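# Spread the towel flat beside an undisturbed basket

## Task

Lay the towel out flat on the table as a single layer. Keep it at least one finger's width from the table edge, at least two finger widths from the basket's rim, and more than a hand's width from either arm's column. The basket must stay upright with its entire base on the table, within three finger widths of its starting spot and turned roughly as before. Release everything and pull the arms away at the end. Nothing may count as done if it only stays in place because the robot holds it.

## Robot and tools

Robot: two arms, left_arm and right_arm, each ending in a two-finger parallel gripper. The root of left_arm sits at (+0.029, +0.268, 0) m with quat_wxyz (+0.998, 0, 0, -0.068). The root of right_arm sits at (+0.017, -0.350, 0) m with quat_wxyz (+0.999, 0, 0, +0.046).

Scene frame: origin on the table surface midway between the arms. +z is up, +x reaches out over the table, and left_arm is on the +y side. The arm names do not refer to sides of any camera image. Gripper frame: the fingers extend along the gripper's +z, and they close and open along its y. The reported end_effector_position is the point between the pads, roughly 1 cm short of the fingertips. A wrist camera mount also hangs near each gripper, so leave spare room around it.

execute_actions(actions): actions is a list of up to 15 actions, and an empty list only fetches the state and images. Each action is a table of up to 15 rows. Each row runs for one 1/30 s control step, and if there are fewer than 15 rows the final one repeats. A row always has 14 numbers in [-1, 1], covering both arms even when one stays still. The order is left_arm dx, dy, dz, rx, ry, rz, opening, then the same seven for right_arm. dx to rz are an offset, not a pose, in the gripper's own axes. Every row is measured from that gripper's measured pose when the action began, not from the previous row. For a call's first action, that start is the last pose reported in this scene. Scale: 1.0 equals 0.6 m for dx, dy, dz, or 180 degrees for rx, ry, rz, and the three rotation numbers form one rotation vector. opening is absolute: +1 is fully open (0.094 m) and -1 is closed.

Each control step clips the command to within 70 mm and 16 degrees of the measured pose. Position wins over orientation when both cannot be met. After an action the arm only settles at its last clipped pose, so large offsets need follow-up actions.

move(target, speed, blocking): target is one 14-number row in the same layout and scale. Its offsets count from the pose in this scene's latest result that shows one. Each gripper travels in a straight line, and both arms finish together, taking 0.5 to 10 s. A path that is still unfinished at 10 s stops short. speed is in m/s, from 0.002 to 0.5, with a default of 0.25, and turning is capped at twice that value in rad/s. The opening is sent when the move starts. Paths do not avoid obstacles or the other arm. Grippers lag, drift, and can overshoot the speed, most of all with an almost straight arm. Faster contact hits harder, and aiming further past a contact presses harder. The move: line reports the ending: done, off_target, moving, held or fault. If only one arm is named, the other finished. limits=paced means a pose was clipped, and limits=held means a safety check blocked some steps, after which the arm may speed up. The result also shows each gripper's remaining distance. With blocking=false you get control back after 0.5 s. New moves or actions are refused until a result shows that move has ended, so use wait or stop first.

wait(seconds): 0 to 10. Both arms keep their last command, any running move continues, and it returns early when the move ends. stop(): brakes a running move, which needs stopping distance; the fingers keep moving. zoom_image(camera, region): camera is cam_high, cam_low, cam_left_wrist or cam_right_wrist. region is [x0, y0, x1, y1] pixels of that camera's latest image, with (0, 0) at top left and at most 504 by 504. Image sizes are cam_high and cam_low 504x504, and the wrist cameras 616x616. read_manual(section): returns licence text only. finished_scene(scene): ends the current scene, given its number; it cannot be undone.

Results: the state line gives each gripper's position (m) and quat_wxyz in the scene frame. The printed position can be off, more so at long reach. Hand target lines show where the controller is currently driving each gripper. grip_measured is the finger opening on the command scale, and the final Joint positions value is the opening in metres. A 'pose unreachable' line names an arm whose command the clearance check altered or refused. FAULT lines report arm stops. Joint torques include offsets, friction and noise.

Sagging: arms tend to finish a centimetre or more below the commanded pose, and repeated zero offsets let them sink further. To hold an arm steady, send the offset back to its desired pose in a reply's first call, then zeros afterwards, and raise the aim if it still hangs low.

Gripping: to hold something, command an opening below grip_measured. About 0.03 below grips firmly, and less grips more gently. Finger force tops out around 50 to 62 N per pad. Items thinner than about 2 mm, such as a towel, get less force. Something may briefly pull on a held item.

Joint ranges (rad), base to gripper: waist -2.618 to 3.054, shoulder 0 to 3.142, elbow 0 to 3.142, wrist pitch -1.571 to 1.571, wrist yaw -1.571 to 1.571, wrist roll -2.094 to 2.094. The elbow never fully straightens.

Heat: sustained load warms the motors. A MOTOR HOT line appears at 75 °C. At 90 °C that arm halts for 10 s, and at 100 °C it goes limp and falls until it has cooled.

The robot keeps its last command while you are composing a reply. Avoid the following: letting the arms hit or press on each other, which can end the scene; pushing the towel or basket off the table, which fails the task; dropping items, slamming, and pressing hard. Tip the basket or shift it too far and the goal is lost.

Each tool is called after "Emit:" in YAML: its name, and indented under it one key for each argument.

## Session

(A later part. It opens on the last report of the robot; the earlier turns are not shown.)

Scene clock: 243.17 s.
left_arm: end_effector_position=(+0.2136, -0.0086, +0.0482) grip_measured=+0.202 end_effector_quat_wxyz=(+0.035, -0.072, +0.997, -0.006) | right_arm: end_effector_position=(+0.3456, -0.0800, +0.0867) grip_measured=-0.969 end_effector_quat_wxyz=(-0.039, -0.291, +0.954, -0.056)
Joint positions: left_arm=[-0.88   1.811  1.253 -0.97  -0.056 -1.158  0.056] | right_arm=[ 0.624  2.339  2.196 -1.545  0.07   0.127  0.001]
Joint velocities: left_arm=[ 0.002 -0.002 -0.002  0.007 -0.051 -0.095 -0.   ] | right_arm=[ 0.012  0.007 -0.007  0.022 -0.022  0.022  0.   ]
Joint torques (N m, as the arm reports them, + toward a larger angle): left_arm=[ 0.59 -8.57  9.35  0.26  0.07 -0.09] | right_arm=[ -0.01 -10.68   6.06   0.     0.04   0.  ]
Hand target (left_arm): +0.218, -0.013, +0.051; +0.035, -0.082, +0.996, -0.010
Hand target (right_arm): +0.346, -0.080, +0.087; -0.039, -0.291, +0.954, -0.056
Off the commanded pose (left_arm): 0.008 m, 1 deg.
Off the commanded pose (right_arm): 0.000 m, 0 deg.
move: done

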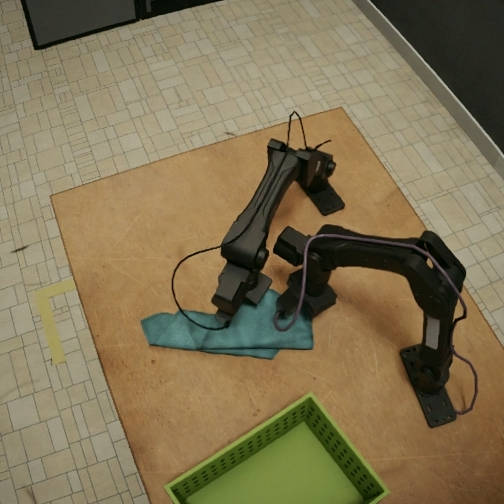

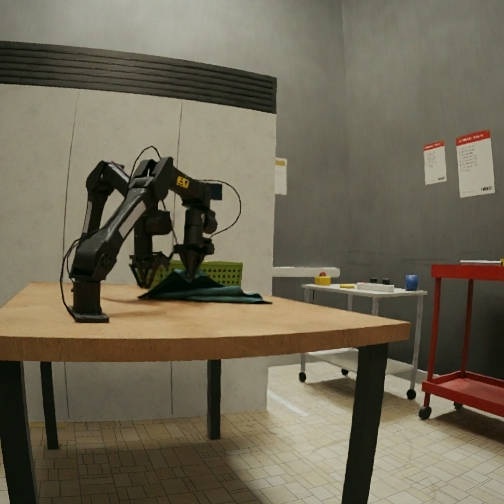

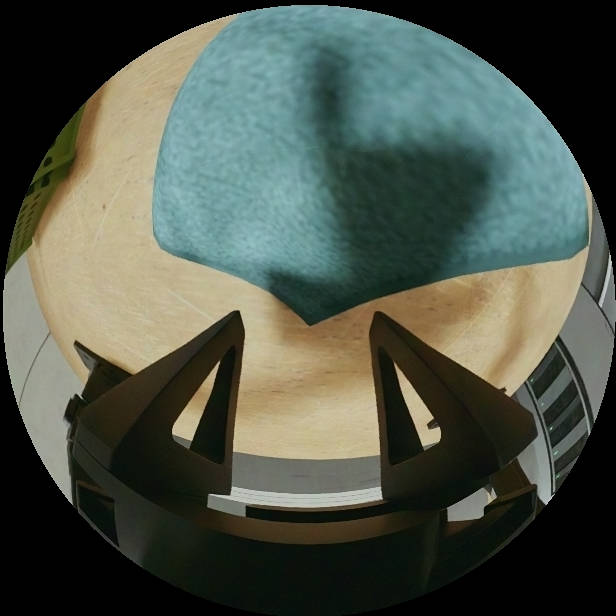

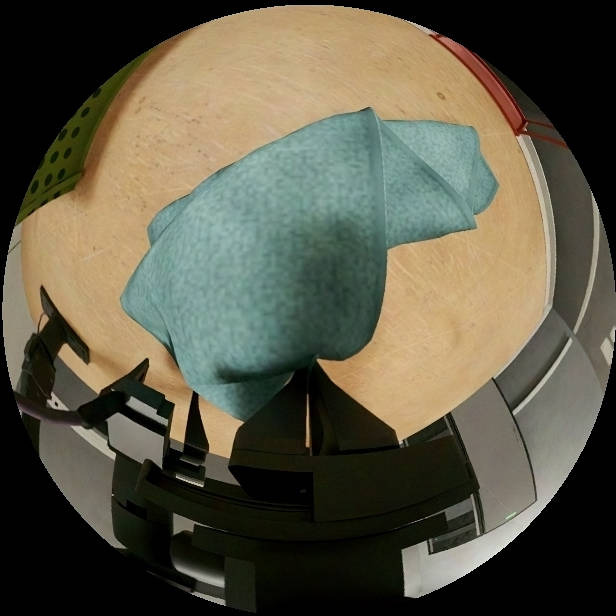

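Emit:
move:
  target: [-0.025,0.0,0.02,0,0,0,0.2, 0,0,0,0,0,0,-1]
  speed: 0.05

Emit:
move:
  target: [0.0,0.0,0.045,0,0,0,0.2, 0,0,0,0,0,0,-1]
  speed: 0.04

Scene clock: 245.93 s.
left_arm: end_effector_position=(+0.2266, -0.0063, +0.0398) grip_measured=+0.202 end_effector_quat_wxyz=(+0.036, -0.075, +0.997, -0.006) | right_arm: end_effector_position=(+0.3456, -0.0800, +0.0867) grip_measured=-0.969 end_effector_quat_wxyz=(-0.039, -0.291, +0.954, -0.056)
Joint positions: left_arm=[-0.844  1.839  1.253 -0.939 -0.056 -1.127  0.056] | right_arm=[ 0.624  2.339  2.196 -1.545  0.07   0.127  0.001]
Joint velocities: left_arm=[-0.017  0.002  0.002 -0.066 -0.066  0.037  0.001] | right_arm=[-0.012 -0.012 -0.012 -0.051  0.022 -0.022  0.001]
Joint torques (N m, as the arm reports them, + toward a larger angle): left_arm=[ 0.42 -9.09  6.87  0.44  0.    0.12] | right_arm=[  0.   -10.69   6.05   0.     0.04   0.  ]
Hand target (left_arm): +0.229, -0.006, +0.037; +0.035, -0.072, +0.997, -0.006
Hand target (right_arm): +0.346, -0.080, +0.087; -0.039, -0.291, +0.954, -0.056
Off the commanded pose (left_arm): 0.004 m, 0 deg.
Off the commanded pose (right_arm): 0.000 m, 0 deg.
move: done

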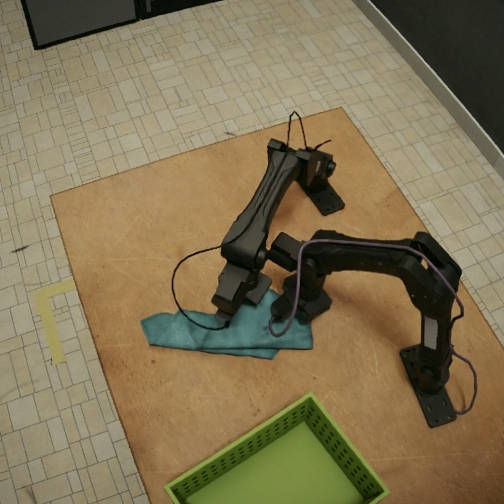

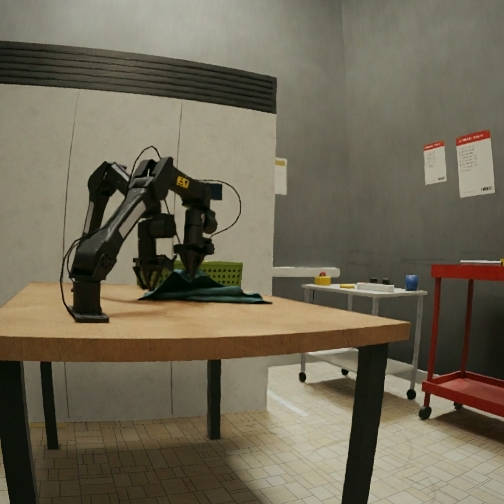

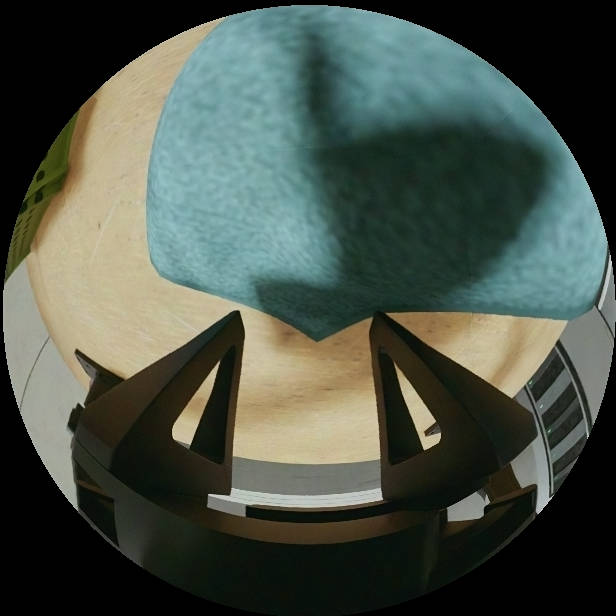

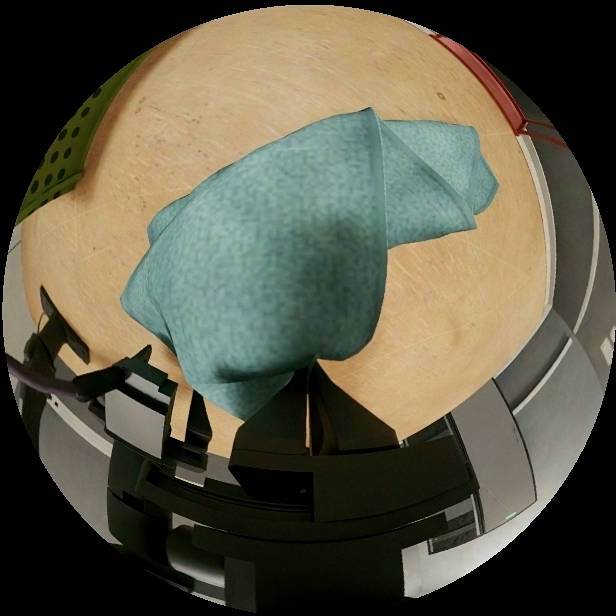

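Scene clock: 247.00 s.
left_arm: end_effector_position=(+0.2311, -0.0129, +0.0216) grip_measured=+0.202 end_effector_quat_wxyz=(+0.042, -0.075, +0.996, -0.016) | right_arm: end_effector_position=(+0.3456, -0.0800, +0.0867) grip_measured=-0.969 end_effector_quat_wxyz=(-0.039, -0.291, +0.954, -0.056)
Joint positions: left_arm=[-0.844  1.873  1.218 -0.847 -0.056 -1.127  0.056] | right_arm=[ 0.624  2.339  2.196 -1.545  0.07   0.127  0.001]
Joint velocities: left_arm=[ 0.002 -0.002 -0.012  0.037 -0.007 -0.037 -0.   ] | right_arm=[-0.002 -0.017 -0.017  0.037 -0.037  0.066  0.   ]
Joint torques (N m, as the arm reports them, + toward a larger angle): left_arm=[ 0.33 -9.3   4.6   0.48 -0.03  0.05] | right_arm=[  0.   -10.68   6.05   0.     0.04  -0.01]
Hand target (left_arm): +0.228, -0.007, +0.013; +0.036, -0.075, +0.997, -0.006
Hand target (right_arm): +0.346, -0.080, +0.087; -0.039, -0.291, +0.954, -0.056
Off the commanded pose (left_arm): 0.011 m, 1 deg.
Off the commanded pose (right_arm): 0.000 m, 0 deg.
move: off_target (left_arm)

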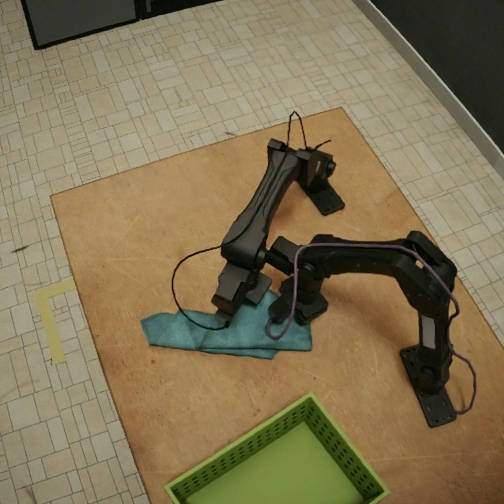

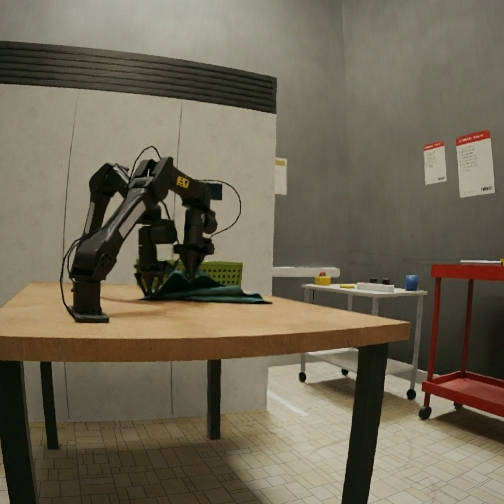

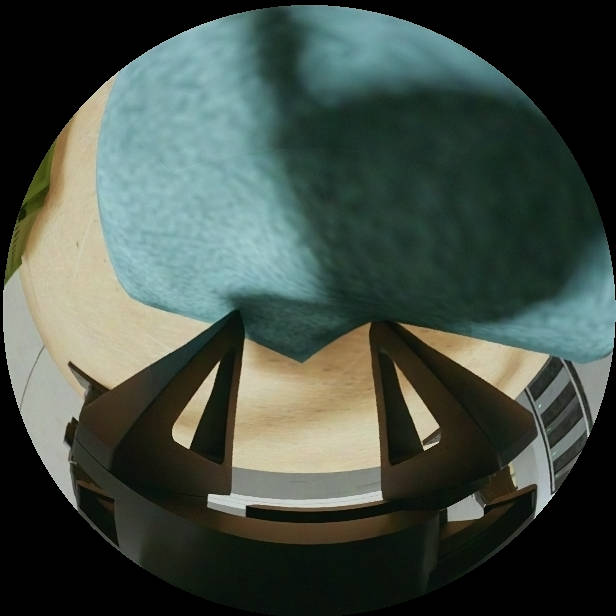

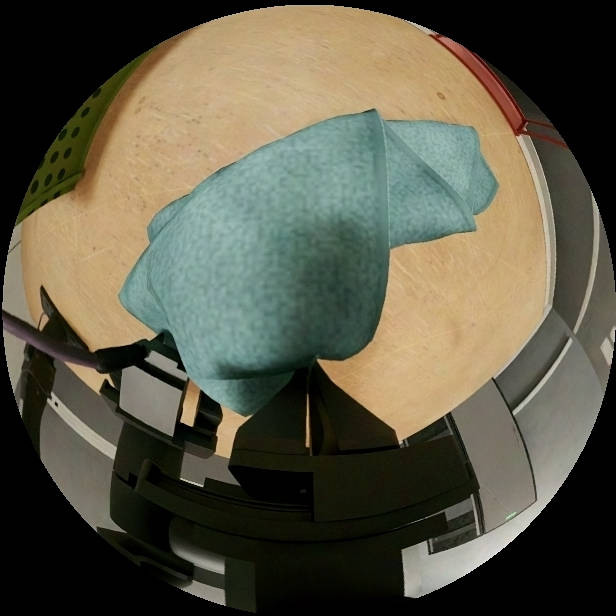

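Emit:
execute_actions:
  actions:
    - [[0,0,0.01,0,0,0,-1, 0,0,0,0,0,0,-1]]
    - [[0,0,0,0,0,0,-1, 0,0,0,0,0,0,-1]]

Scene clock: 249.17 s.
left_arm: end_effector_position=(+0.2332, -0.0160, +0.0219) grip_measured=-0.985 end_effector_quat_wxyz=(+0.045, -0.075, +0.996, -0.023) | right_arm: end_effector_position=(+0.3456, -0.0800, +0.0867) grip_measured=-0.969 end_effector_quat_wxyz=(-0.039, -0.291, +0.954, -0.056)
Joint positions: left_arm=[-0.844  1.873  1.218 -0.832 -0.056 -1.127  0.001] | right_arm=[ 0.624  2.339  2.196 -1.545  0.07   0.127  0.001]
Joint velocities: left_arm=[ 0.012 -0.017  0.002 -0.022  0.037 -0.007  0.   ] | right_arm=[ 0.002 -0.007 -0.027 -0.037  0.007 -0.007  0.   ]
Joint torques (N m, as the arm reports them, + toward a larger angle): left_arm=[ -0.06 -10.13   6.59   0.43  -0.02   0.  ] | right_arm=[  0.   -10.68   6.05   0.     0.04  -0.01]
Hand target (left_arm): +0.233, -0.016, +0.022; +0.045, -0.075, +0.996, -0.023
Hand target (right_arm): +0.346, -0.080, +0.087; -0.039, -0.291, +0.954, -0.056
Off the commanded pose (left_arm): 0.000 m, 0 deg.
Off the commanded pose (right_arm): 0.000 m, 0 deg.

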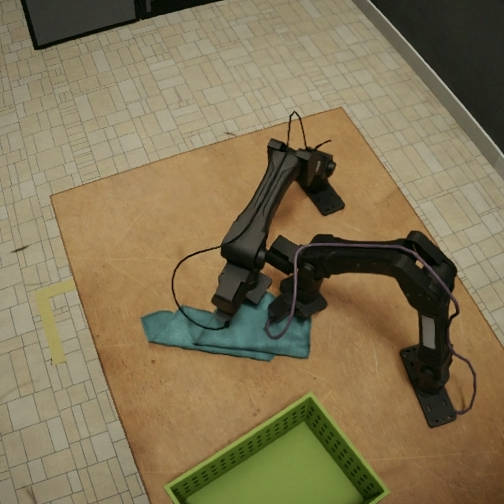

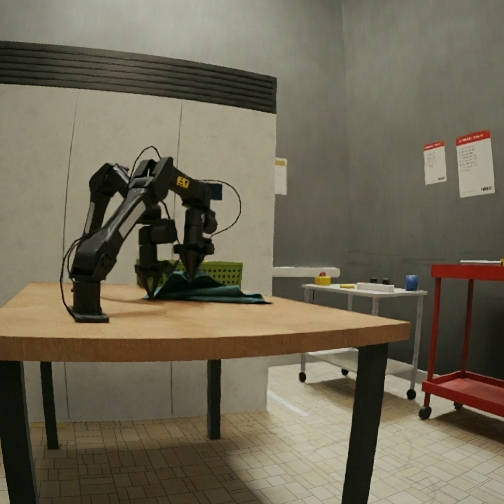

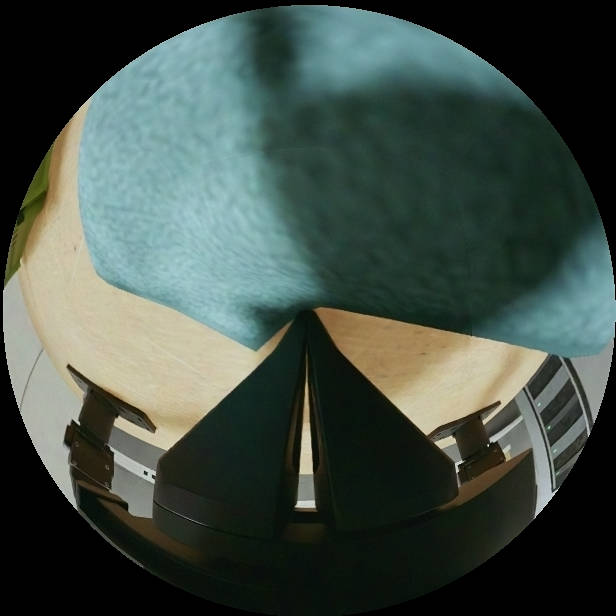

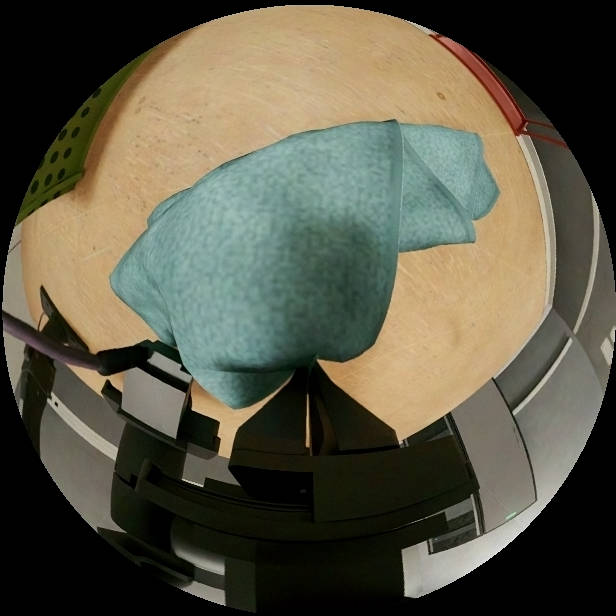

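Emit:
move:
  target: [0.02,0.03,-0.06,0,0,0,0.8, 0,0,0,0,0,0,-1]
  speed: 0.06

Scene clock: 258.97 s.
left_arm: end_effector_position=(+0.2238, -0.0065, +0.0583) grip_measured=+0.798 end_effector_quat_wxyz=(+0.052, -0.074, +0.995, -0.035) | right_arm: end_effector_position=(+0.3456, -0.0800, +0.0867) grip_measured=-0.969 end_effector_quat_wxyz=(-0.039, -0.291, +0.954, -0.056)
Joint positions: left_arm=[-0.851  1.753  1.218 -0.923 -0.056 -1.132  0.084] | right_arm=[ 0.624  2.339  2.196 -1.545  0.07   0.127  0.001]
Joint velocities: left_arm=[-0.002 -0.007 -0.012 -0.007 -0.022  0.022 -0.001] | right_arm=[-0.002  0.027 -0.022 -0.051  0.007  0.022  0.   ]
Joint torques (N m, as the arm reports them, + toward a larger angle): left_arm=[ -0.61 -10.24   4.81   0.31  -0.05  -0.08] | right_arm=[  0.   -10.68   6.04   0.     0.04  -0.01]
Hand target (left_arm): +0.216, +0.002, +0.056; +0.045, -0.075, +0.996, -0.023
Hand target (right_arm): +0.346, -0.080, +0.087; -0.039, -0.291, +0.954, -0.056
Off the commanded pose (left_arm): 0.012 m, 2 deg.
Off the commanded pose (right_arm): 0.000 m, 0 deg.
move: off_target (left_arm)

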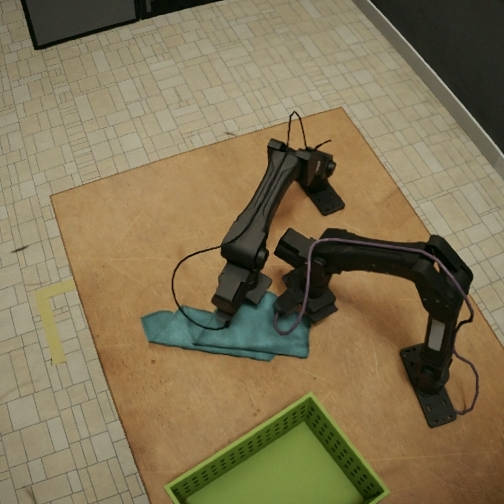

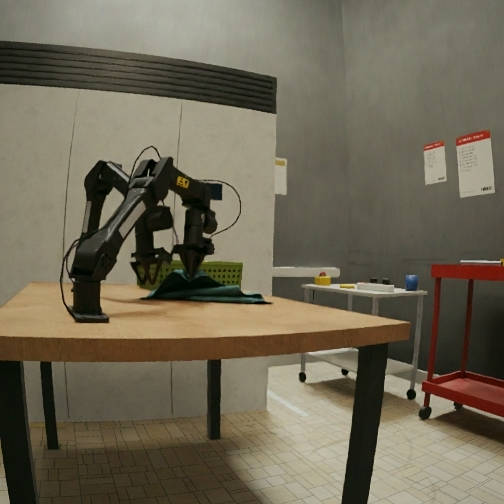

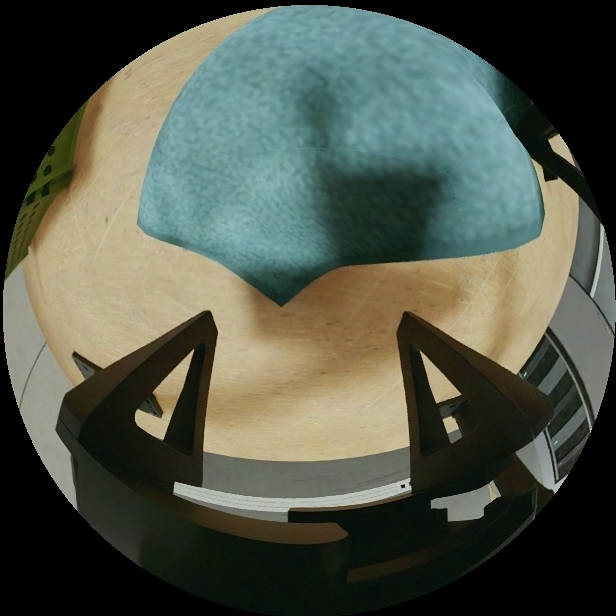

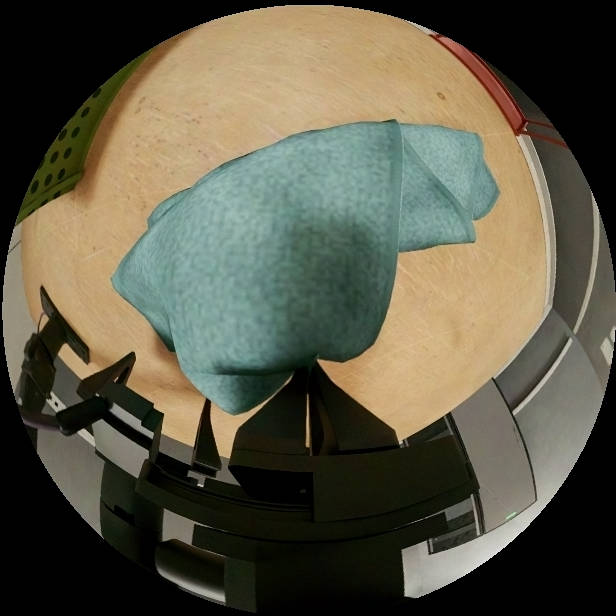

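Emit:
move:
  target: [-0.05,0.03,0.0,0,0,0,0.8, 0,0,0,0,0,0,-1]
  speed: 0.06

Emit:
move:
  target: [0.0,0.0,0.075,0,0,0,0.8, 0,0,0,0,0,0,-1]
  speed: 0.05

Scene clock: 262.83 s.
left_arm: end_effector_position=(+0.2508, +0.0153, +0.0583) grip_measured=+0.798 end_effector_quat_wxyz=(+0.053, -0.079, +0.995, -0.030) | right_arm: end_effector_position=(+0.3456, -0.0800, +0.0867) grip_measured=-0.969 end_effector_quat_wxyz=(-0.039, -0.291, +0.954, -0.056)
Joint positions: left_arm=[-0.746  1.753  1.218 -0.925 -0.053 -1.037  0.084] | right_arm=[ 0.624  2.339  2.196 -1.545  0.07   0.127  0.001]
Joint velocities: left_arm=[-0.007  0.002  0.007  0.007 -0.007 -0.037  0.   ] | right_arm=[-0.012 -0.002 -0.007  0.037  0.051  0.037 -0.001]
Joint torques (N m, as the arm reports them, + toward a larger angle): left_arm=[  0.49 -10.     6.38   0.52   0.07   0.14] | right_arm=[  0.   -10.69   6.05  -0.01   0.04  -0.01]
Hand target (left_arm): +0.250, +0.016, +0.059; +0.052, -0.075, +0.995, -0.035
Hand target (right_arm): +0.346, -0.080, +0.087; -0.039, -0.291, +0.954, -0.056
Off the commanded pose (left_arm): 0.002 m, 1 deg.
Off the commanded pose (right_arm): 0.000 m, 0 deg.
move: done

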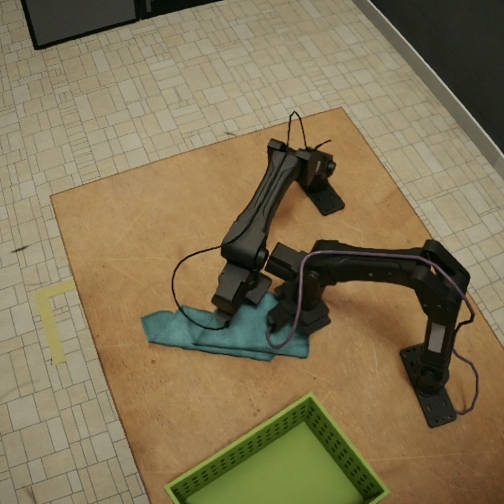

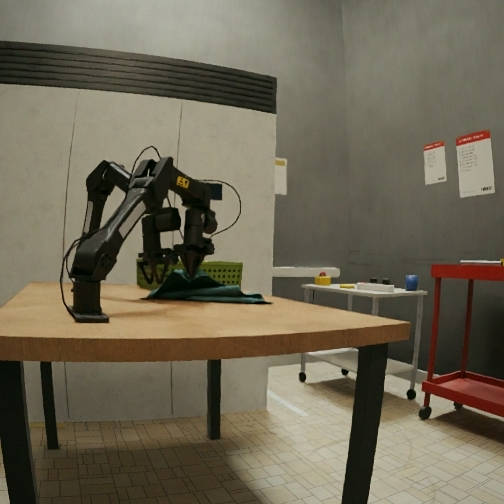

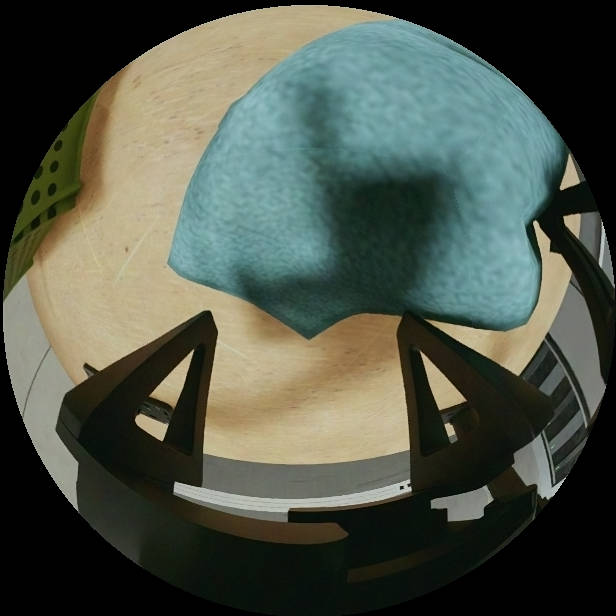

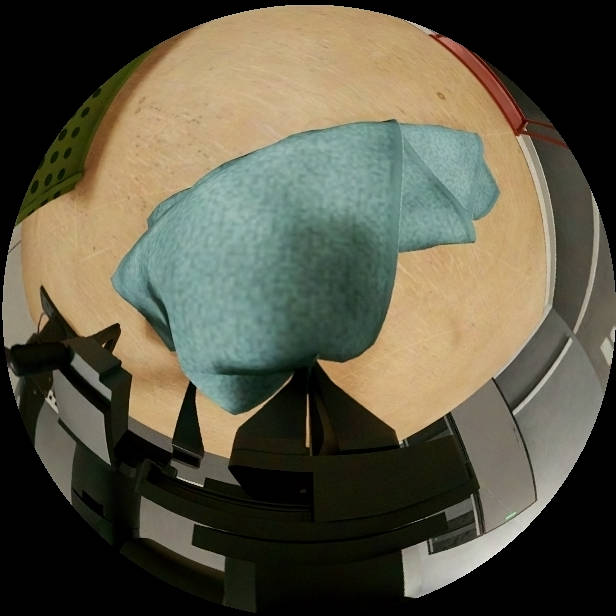

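Scene clock: 264.13 s.
left_arm: end_effector_position=(+0.2585, +0.0060, +0.0230) grip_measured=+0.798 end_effector_quat_wxyz=(+0.060, -0.079, +0.994, -0.040) | right_arm: end_effector_position=(+0.3456, -0.0800, +0.0867) grip_measured=-0.969 end_effector_quat_wxyz=(-0.039, -0.291, +0.954, -0.056)
Joint positions: left_arm=[-0.746  1.824  1.153 -0.765 -0.053 -1.037  0.084] | right_arm=[ 0.624  2.339  2.196 -1.545  0.07   0.127  0.001]
Joint velocities: left_arm=[-0.002 -0.007 -0.032 -0.007  0.007  0.051 -0.001] | right_arm=[-0.017  0.002 -0.002 -0.022 -0.022 -0.007  0.   ]
Joint torques (N m, as the arm reports them, + toward a larger angle): left_arm=[ 0.43 -8.73  4.63  0.59 -0.01  0.1 ] | right_arm=[ -0.01 -10.68   6.05   0.     0.04  -0.01]
Hand target (left_arm): +0.255, +0.013, +0.014; +0.053, -0.079, +0.995, -0.030
Hand target (right_arm): +0.346, -0.080, +0.087; -0.039, -0.291, +0.954, -0.056
Off the commanded pose (left_arm): 0.012 m, 1 deg.
Off the commanded pose (right_arm): 0.000 m, 0 deg.
move: off_target (left_arm)

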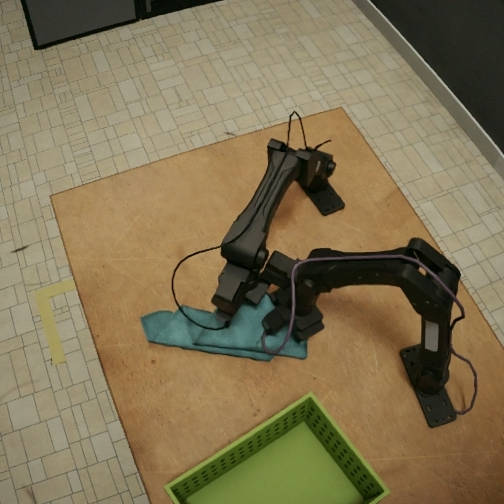

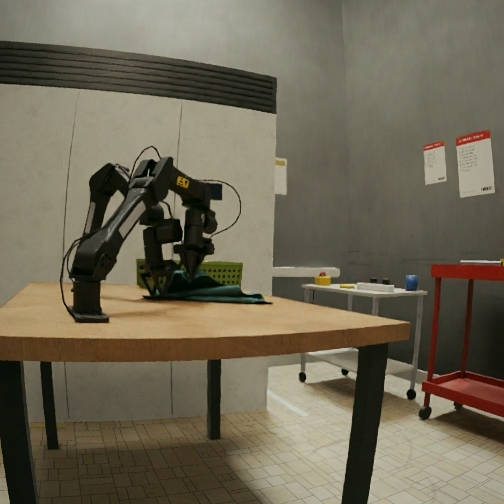

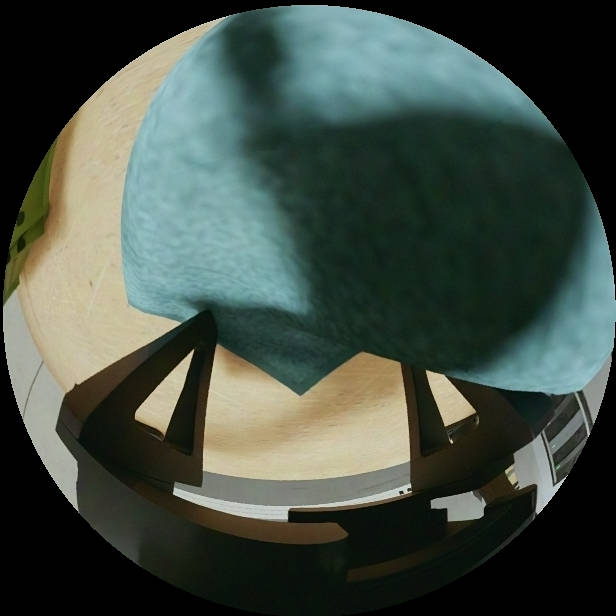

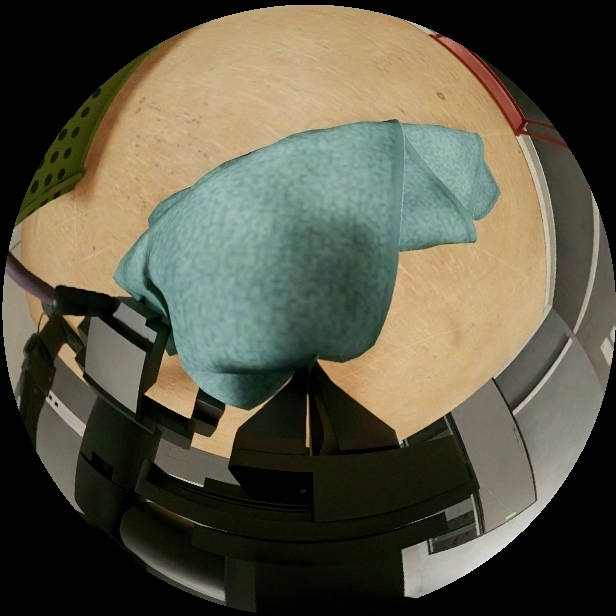

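Emit:
execute_actions:
  actions:
    - [[0,0,0.01,0,0,0,-1, 0,0,0,0,0,0,-1]]
    - [[0,0,0,0,0,0,-1, 0,0,0,0,0,0,-1]]
    - [[0,0,0,0,0,0,-1, 0,0,0,0,0,0,-1]]

Scene clock: 267.90 s.
left_arm: end_effector_position=(+0.2588, +0.0056, +0.0230) grip_measured=-0.953 end_effector_quat_wxyz=(+0.061, -0.079, +0.994, -0.041) | right_arm: end_effector_position=(+0.3456, -0.0800, +0.0867) grip_measured=-0.969 end_effector_quat_wxyz=(-0.039, -0.291, +0.954, -0.056)
Joint positions: left_arm=[-0.746  1.824  1.153 -0.763 -0.053 -1.037  0.002] | right_arm=[ 0.624  2.339  2.196 -1.545  0.07   0.127  0.001]
Joint velocities: left_arm=[ 0.012 -0.022 -0.012 -0.066  0.022  0.066 -0.001] | right_arm=[-0.002 -0.017  0.017  0.022 -0.022 -0.007 -0.   ]
Joint torques (N m, as the arm reports them, + toward a larger angle): left_arm=[ 0.39 -8.75  4.58  0.62 -0.04  0.08] | right_arm=[  0.   -10.69   6.05   0.     0.04  -0.01]
Hand target (left_arm): +0.255, +0.013, +0.014; +0.053, -0.079, +0.995, -0.030
Hand target (right_arm): +0.346, -0.080, +0.087; -0.039, -0.291, +0.954, -0.056
Off the commanded pose (left_arm): 0.000 m, 0 deg.
Off the commanded pose (right_arm): 0.000 m, 0 deg.
pose unreachable (left arm): on one or more control steps of this call, first in action 0 (counted from 0), this arm could not follow its commanded pose, so it was not sent that pose on those steps. On the call's last step it was still not sent that pose. It may still have moved: this result reports where it is.
cause: the commanded pose would bring a part of the arm too close to another arm (this arm's wrist (the part past joint 4) and the other arm's wrist (the part past joint 5)).

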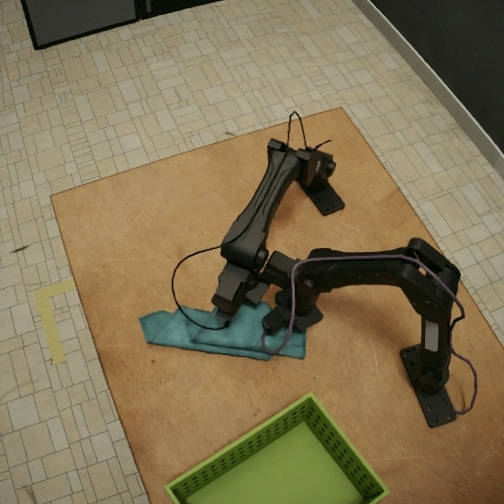

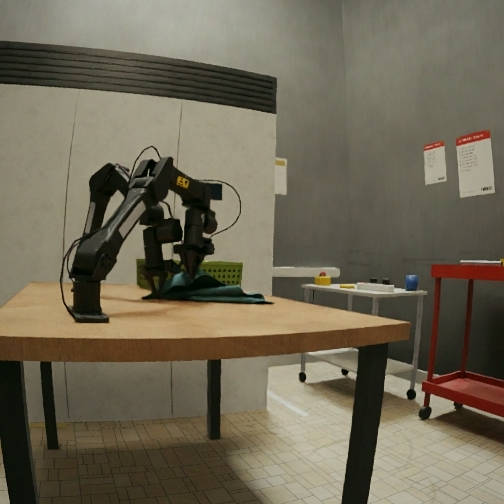

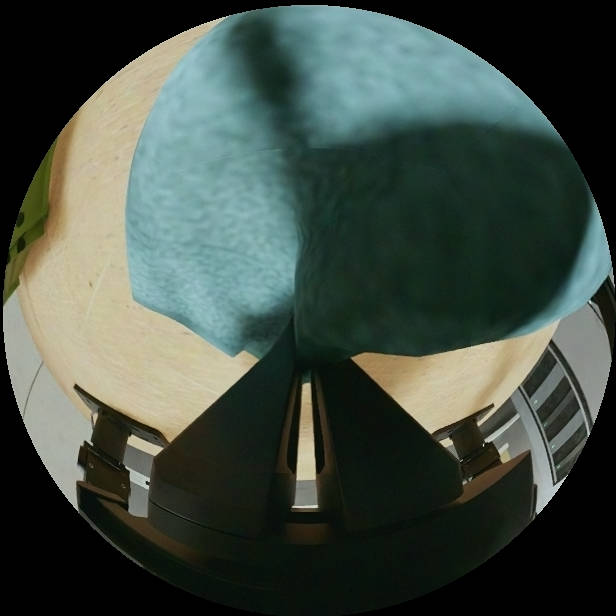

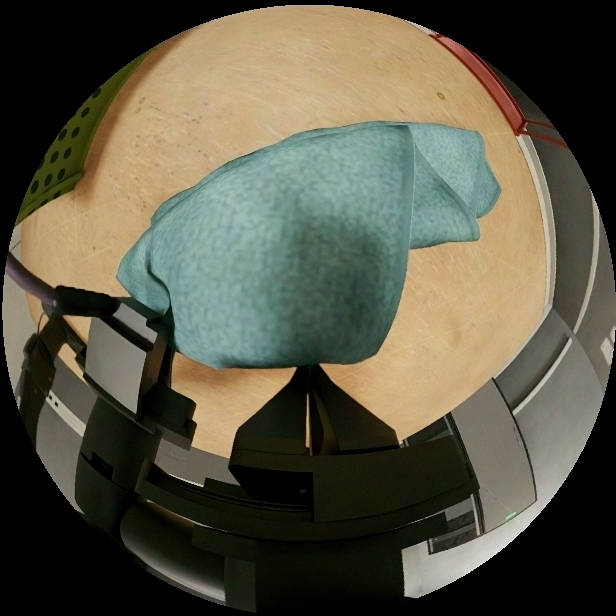

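Emit:
move:
  target: [0.053,-0.032,-0.267,0,0,0,-1, 0.105,-0.099,-0.137,0,0,0,-1]
  speed: 0.1

Scene clock: 294.83 s.
left_arm: end_effector_position=(+0.2210, -0.0196, +0.1717) grip_measured=-0.953 end_effector_quat_wxyz=(+0.067, -0.075, +0.993, -0.066) | right_arm: end_effector_position=(+0.3234, -0.1346, +0.1729) grip_measured=-0.969 end_effector_quat_wxyz=(+0.013, -0.303, +0.953, -0.011)
Joint positions: left_arm=[-0.88   1.693  1.593 -1.291 -0.059 -1.161  0.002] | right_arm=[ 0.534  1.982  1.985 -1.556  0.029  0.009  0.001]
Joint velocities: left_arm=[ 0.002 -0.022 -0.007 -0.037  0.066  0.051 -0.001] | right_arm=[ 0.012  0.002 -0.012 -0.066 -0.007 -0.007 -0.001]
Joint torques (N m, as the arm reports them, + toward a larger angle): left_arm=[ -0.61 -10.11   9.51  -0.24  -0.14  -0.16] | right_arm=[ -1.77 -10.53   4.91   0.22   0.5   -0.05]
Hand target (left_arm): +0.212, -0.006, +0.180; +0.062, -0.079, +0.994, -0.043
Hand target (right_arm): +0.331, -0.152, +0.180; +0.027, -0.292, +0.955, -0.035
Off the commanded pose (left_arm): 0.019 m, 3 deg.
Off the commanded pose (right_arm): 0.021 m, 8 deg.
joint sent to its limit (right arm) — the command would take joint 4 (wrist pitch) past its lower limit, so that joint was sent only as far as its limit.
move: off_target (left_arm, right_arm); limits=held; held on 3 of 64 steps (left_arm)
pose unreachable (left arm): on one or more control steps of this call, first in action 0 (counted from 0), this arm could not follow its commanded pose, so it was not sent that pose on those steps. It may still have moved: this result reports where it is.
cause: the commanded pose would bring a part of the arm too close to another arm (this arm's wrist (the part past joint 4) and the other arm's wrist (the part past joint 5)).

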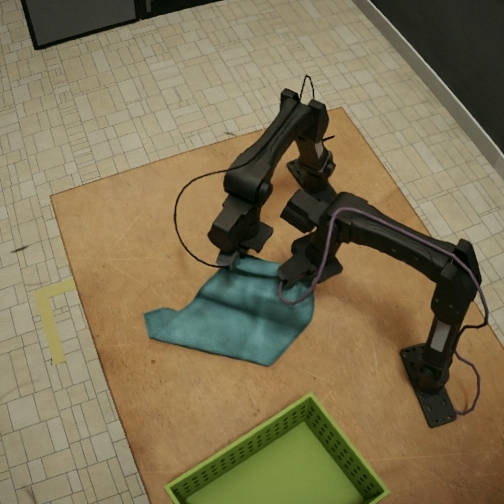

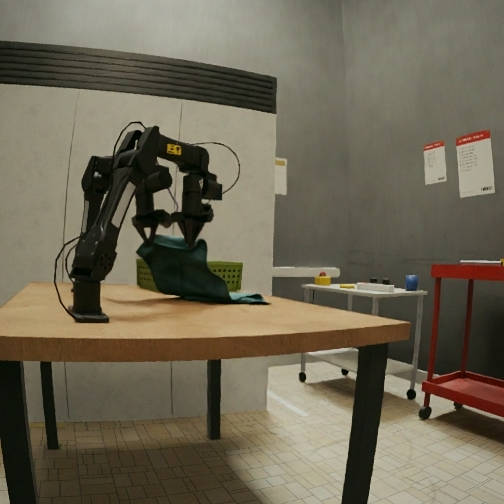

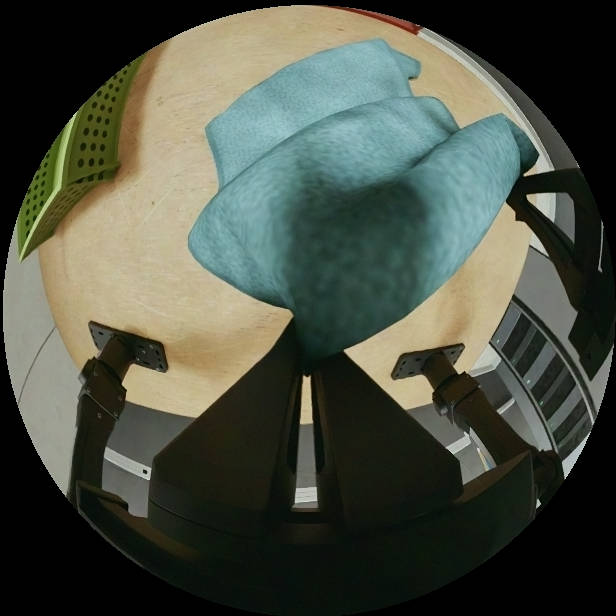

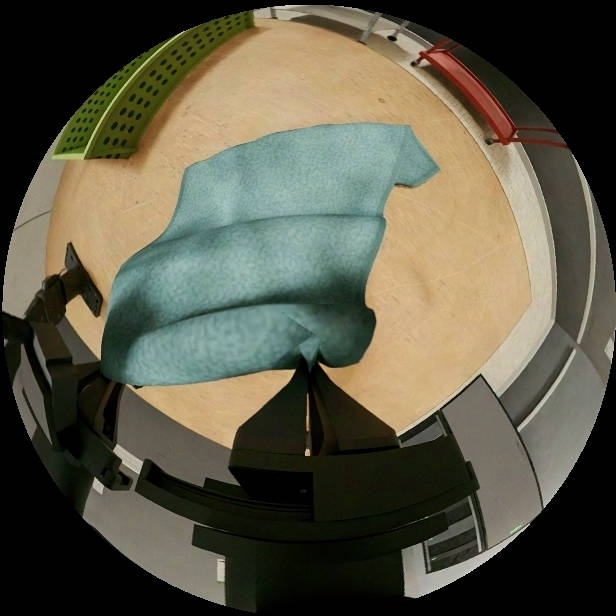

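Emit:
move:
  target: [0.124,-0.060,0.115,0,0,0,-1, 0.135,-0.022,0.120,0,0,0,-1]
  speed: 0.1

Scene clock: 312.60 s.
left_arm: end_effector_position=(+0.1661, -0.0855, +0.1092) grip_measured=-0.953 end_effector_quat_wxyz=(+0.068, -0.072, +0.991, -0.087) | right_arm: end_effector_position=(+0.2586, -0.1870, +0.0934) grip_measured=-0.969 end_effector_quat_wxyz=(-0.010, -0.308, +0.951, -0.005)
Joint positions: left_arm=[-1.109  1.793  1.457 -1.031 -0.087 -1.38   0.002] | right_arm=[ 0.502  1.678  1.281 -1.197  0.003 -0.033  0.001]
Joint velocities: left_arm=[-0.012  0.002  0.002  0.007  0.037 -0.022 -0.001] | right_arm=[-0.007 -0.027 -0.002 -0.022  0.007 -0.051 -0.   ]
Joint torques (N m, as the arm reports them, + toward a larger angle): left_arm=[-0.36 -9.86  5.48  0.5  -0.16 -0.14] | right_arm=[-1.21 -8.43  5.44  0.2   0.24 -0.06]
Hand target (left_arm): +0.163, -0.077, +0.101; +0.068, -0.075, +0.993, -0.067
Hand target (right_arm): +0.266, -0.194, +0.100; +0.012, -0.303, +0.953, -0.012
Off the commanded pose (left_arm): 0.014 m, 2 deg.
Off the commanded pose (right_arm): 0.012 m, 3 deg.
move: off_target (left_arm, right_arm)

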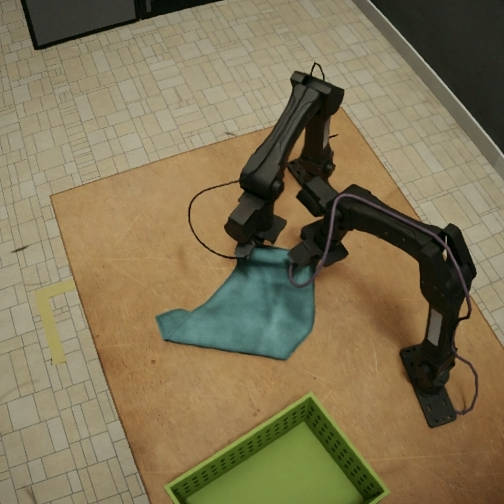

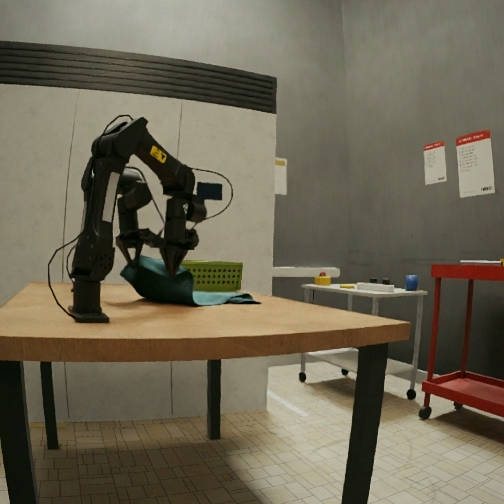

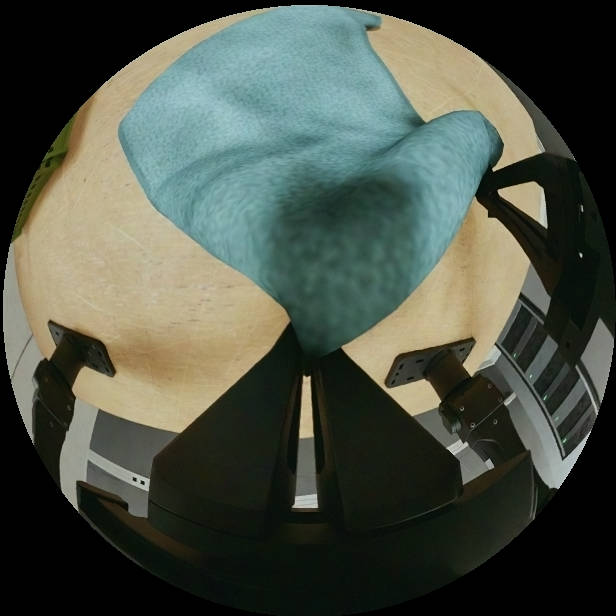

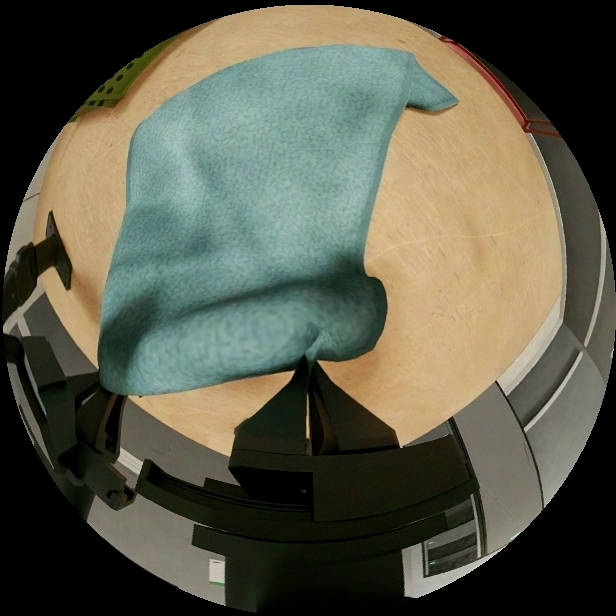

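Emit:
move:
  target: [0.103,-0.040,0.129,-0.058,0.039,0,-1, 0.104,-0.017,0.108,0,0,0,-1]
  speed: 0.08

Scene clock: 325.30 s.
left_arm: end_effector_position=(+0.1234, -0.1273, +0.0283) grip_measured=-0.953 end_effector_quat_wxyz=(+0.006, -0.068, +0.998, -0.000) | right_arm: end_effector_position=(+0.2064, -0.2323, +0.0257) grip_measured=-0.969 end_effector_quat_wxyz=(-0.031, -0.310, +0.950, -0.007)
Joint positions: left_arm=[-1.209  2.141  1.644 -1.071 -0.012 -1.48   0.002] | right_arm=[ 0.461  1.539  0.852 -0.948 -0.001 -0.078  0.001]
Joint velocities: left_arm=[-0.002  0.012  0.002  0.051  0.037  0.022 -0.   ] | right_arm=[ 0.002 -0.002  0.002 -0.125  0.007 -0.007  0.   ]
Joint torques (N m, as the arm reports them, + toward a larger angle): left_arm=[ -0.41 -12.15   9.39   0.11   0.12  -0.09] | right_arm=[-0.84 -6.79  5.03  0.22  0.07 -0.11]
Hand target (left_arm): +0.119, -0.132, +0.032; +0.000, -0.071, +0.997, -0.002
Hand target (right_arm): +0.212, -0.233, +0.031; -0.010, -0.308, +0.951, -0.005
Off the commanded pose (left_arm): 0.005 m, 1 deg.
Off the commanded pose (right_arm): 0.008 m, 2 deg.
move: done

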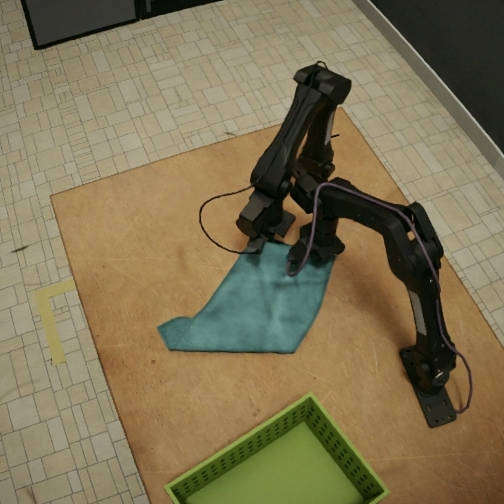

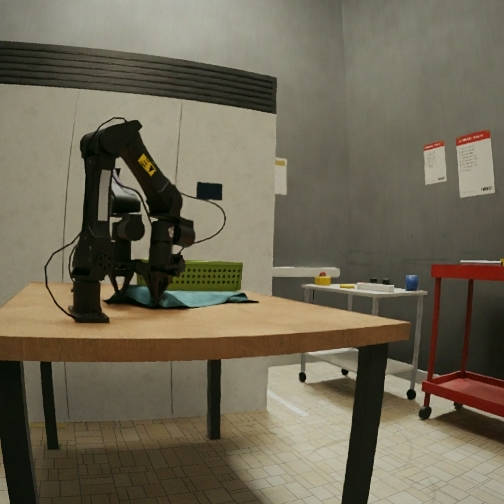

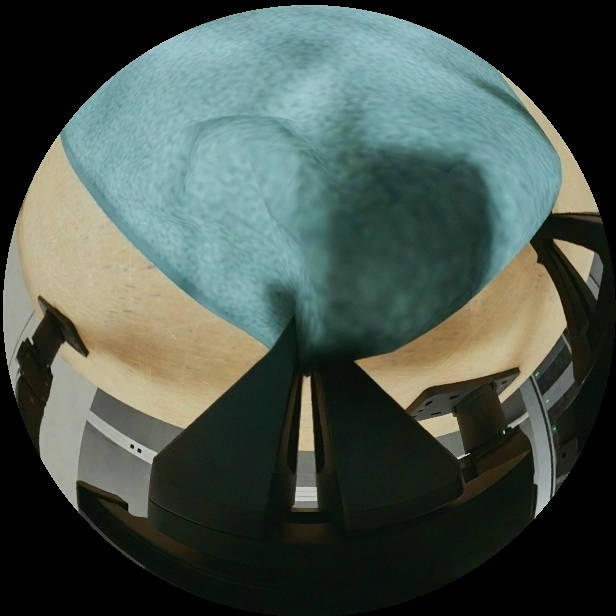

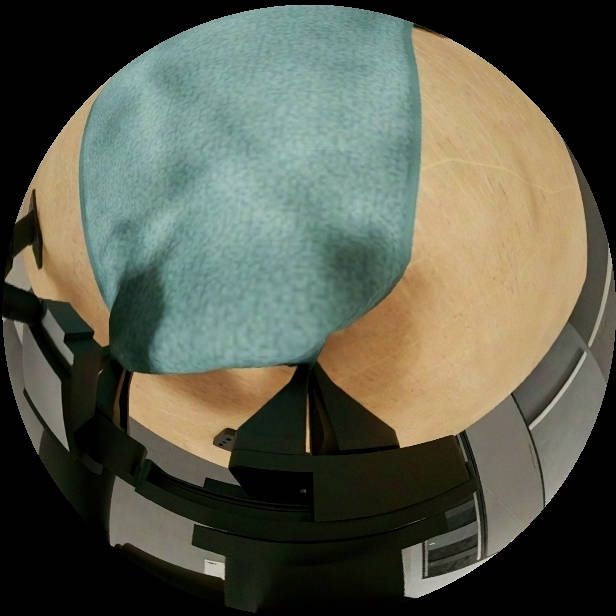

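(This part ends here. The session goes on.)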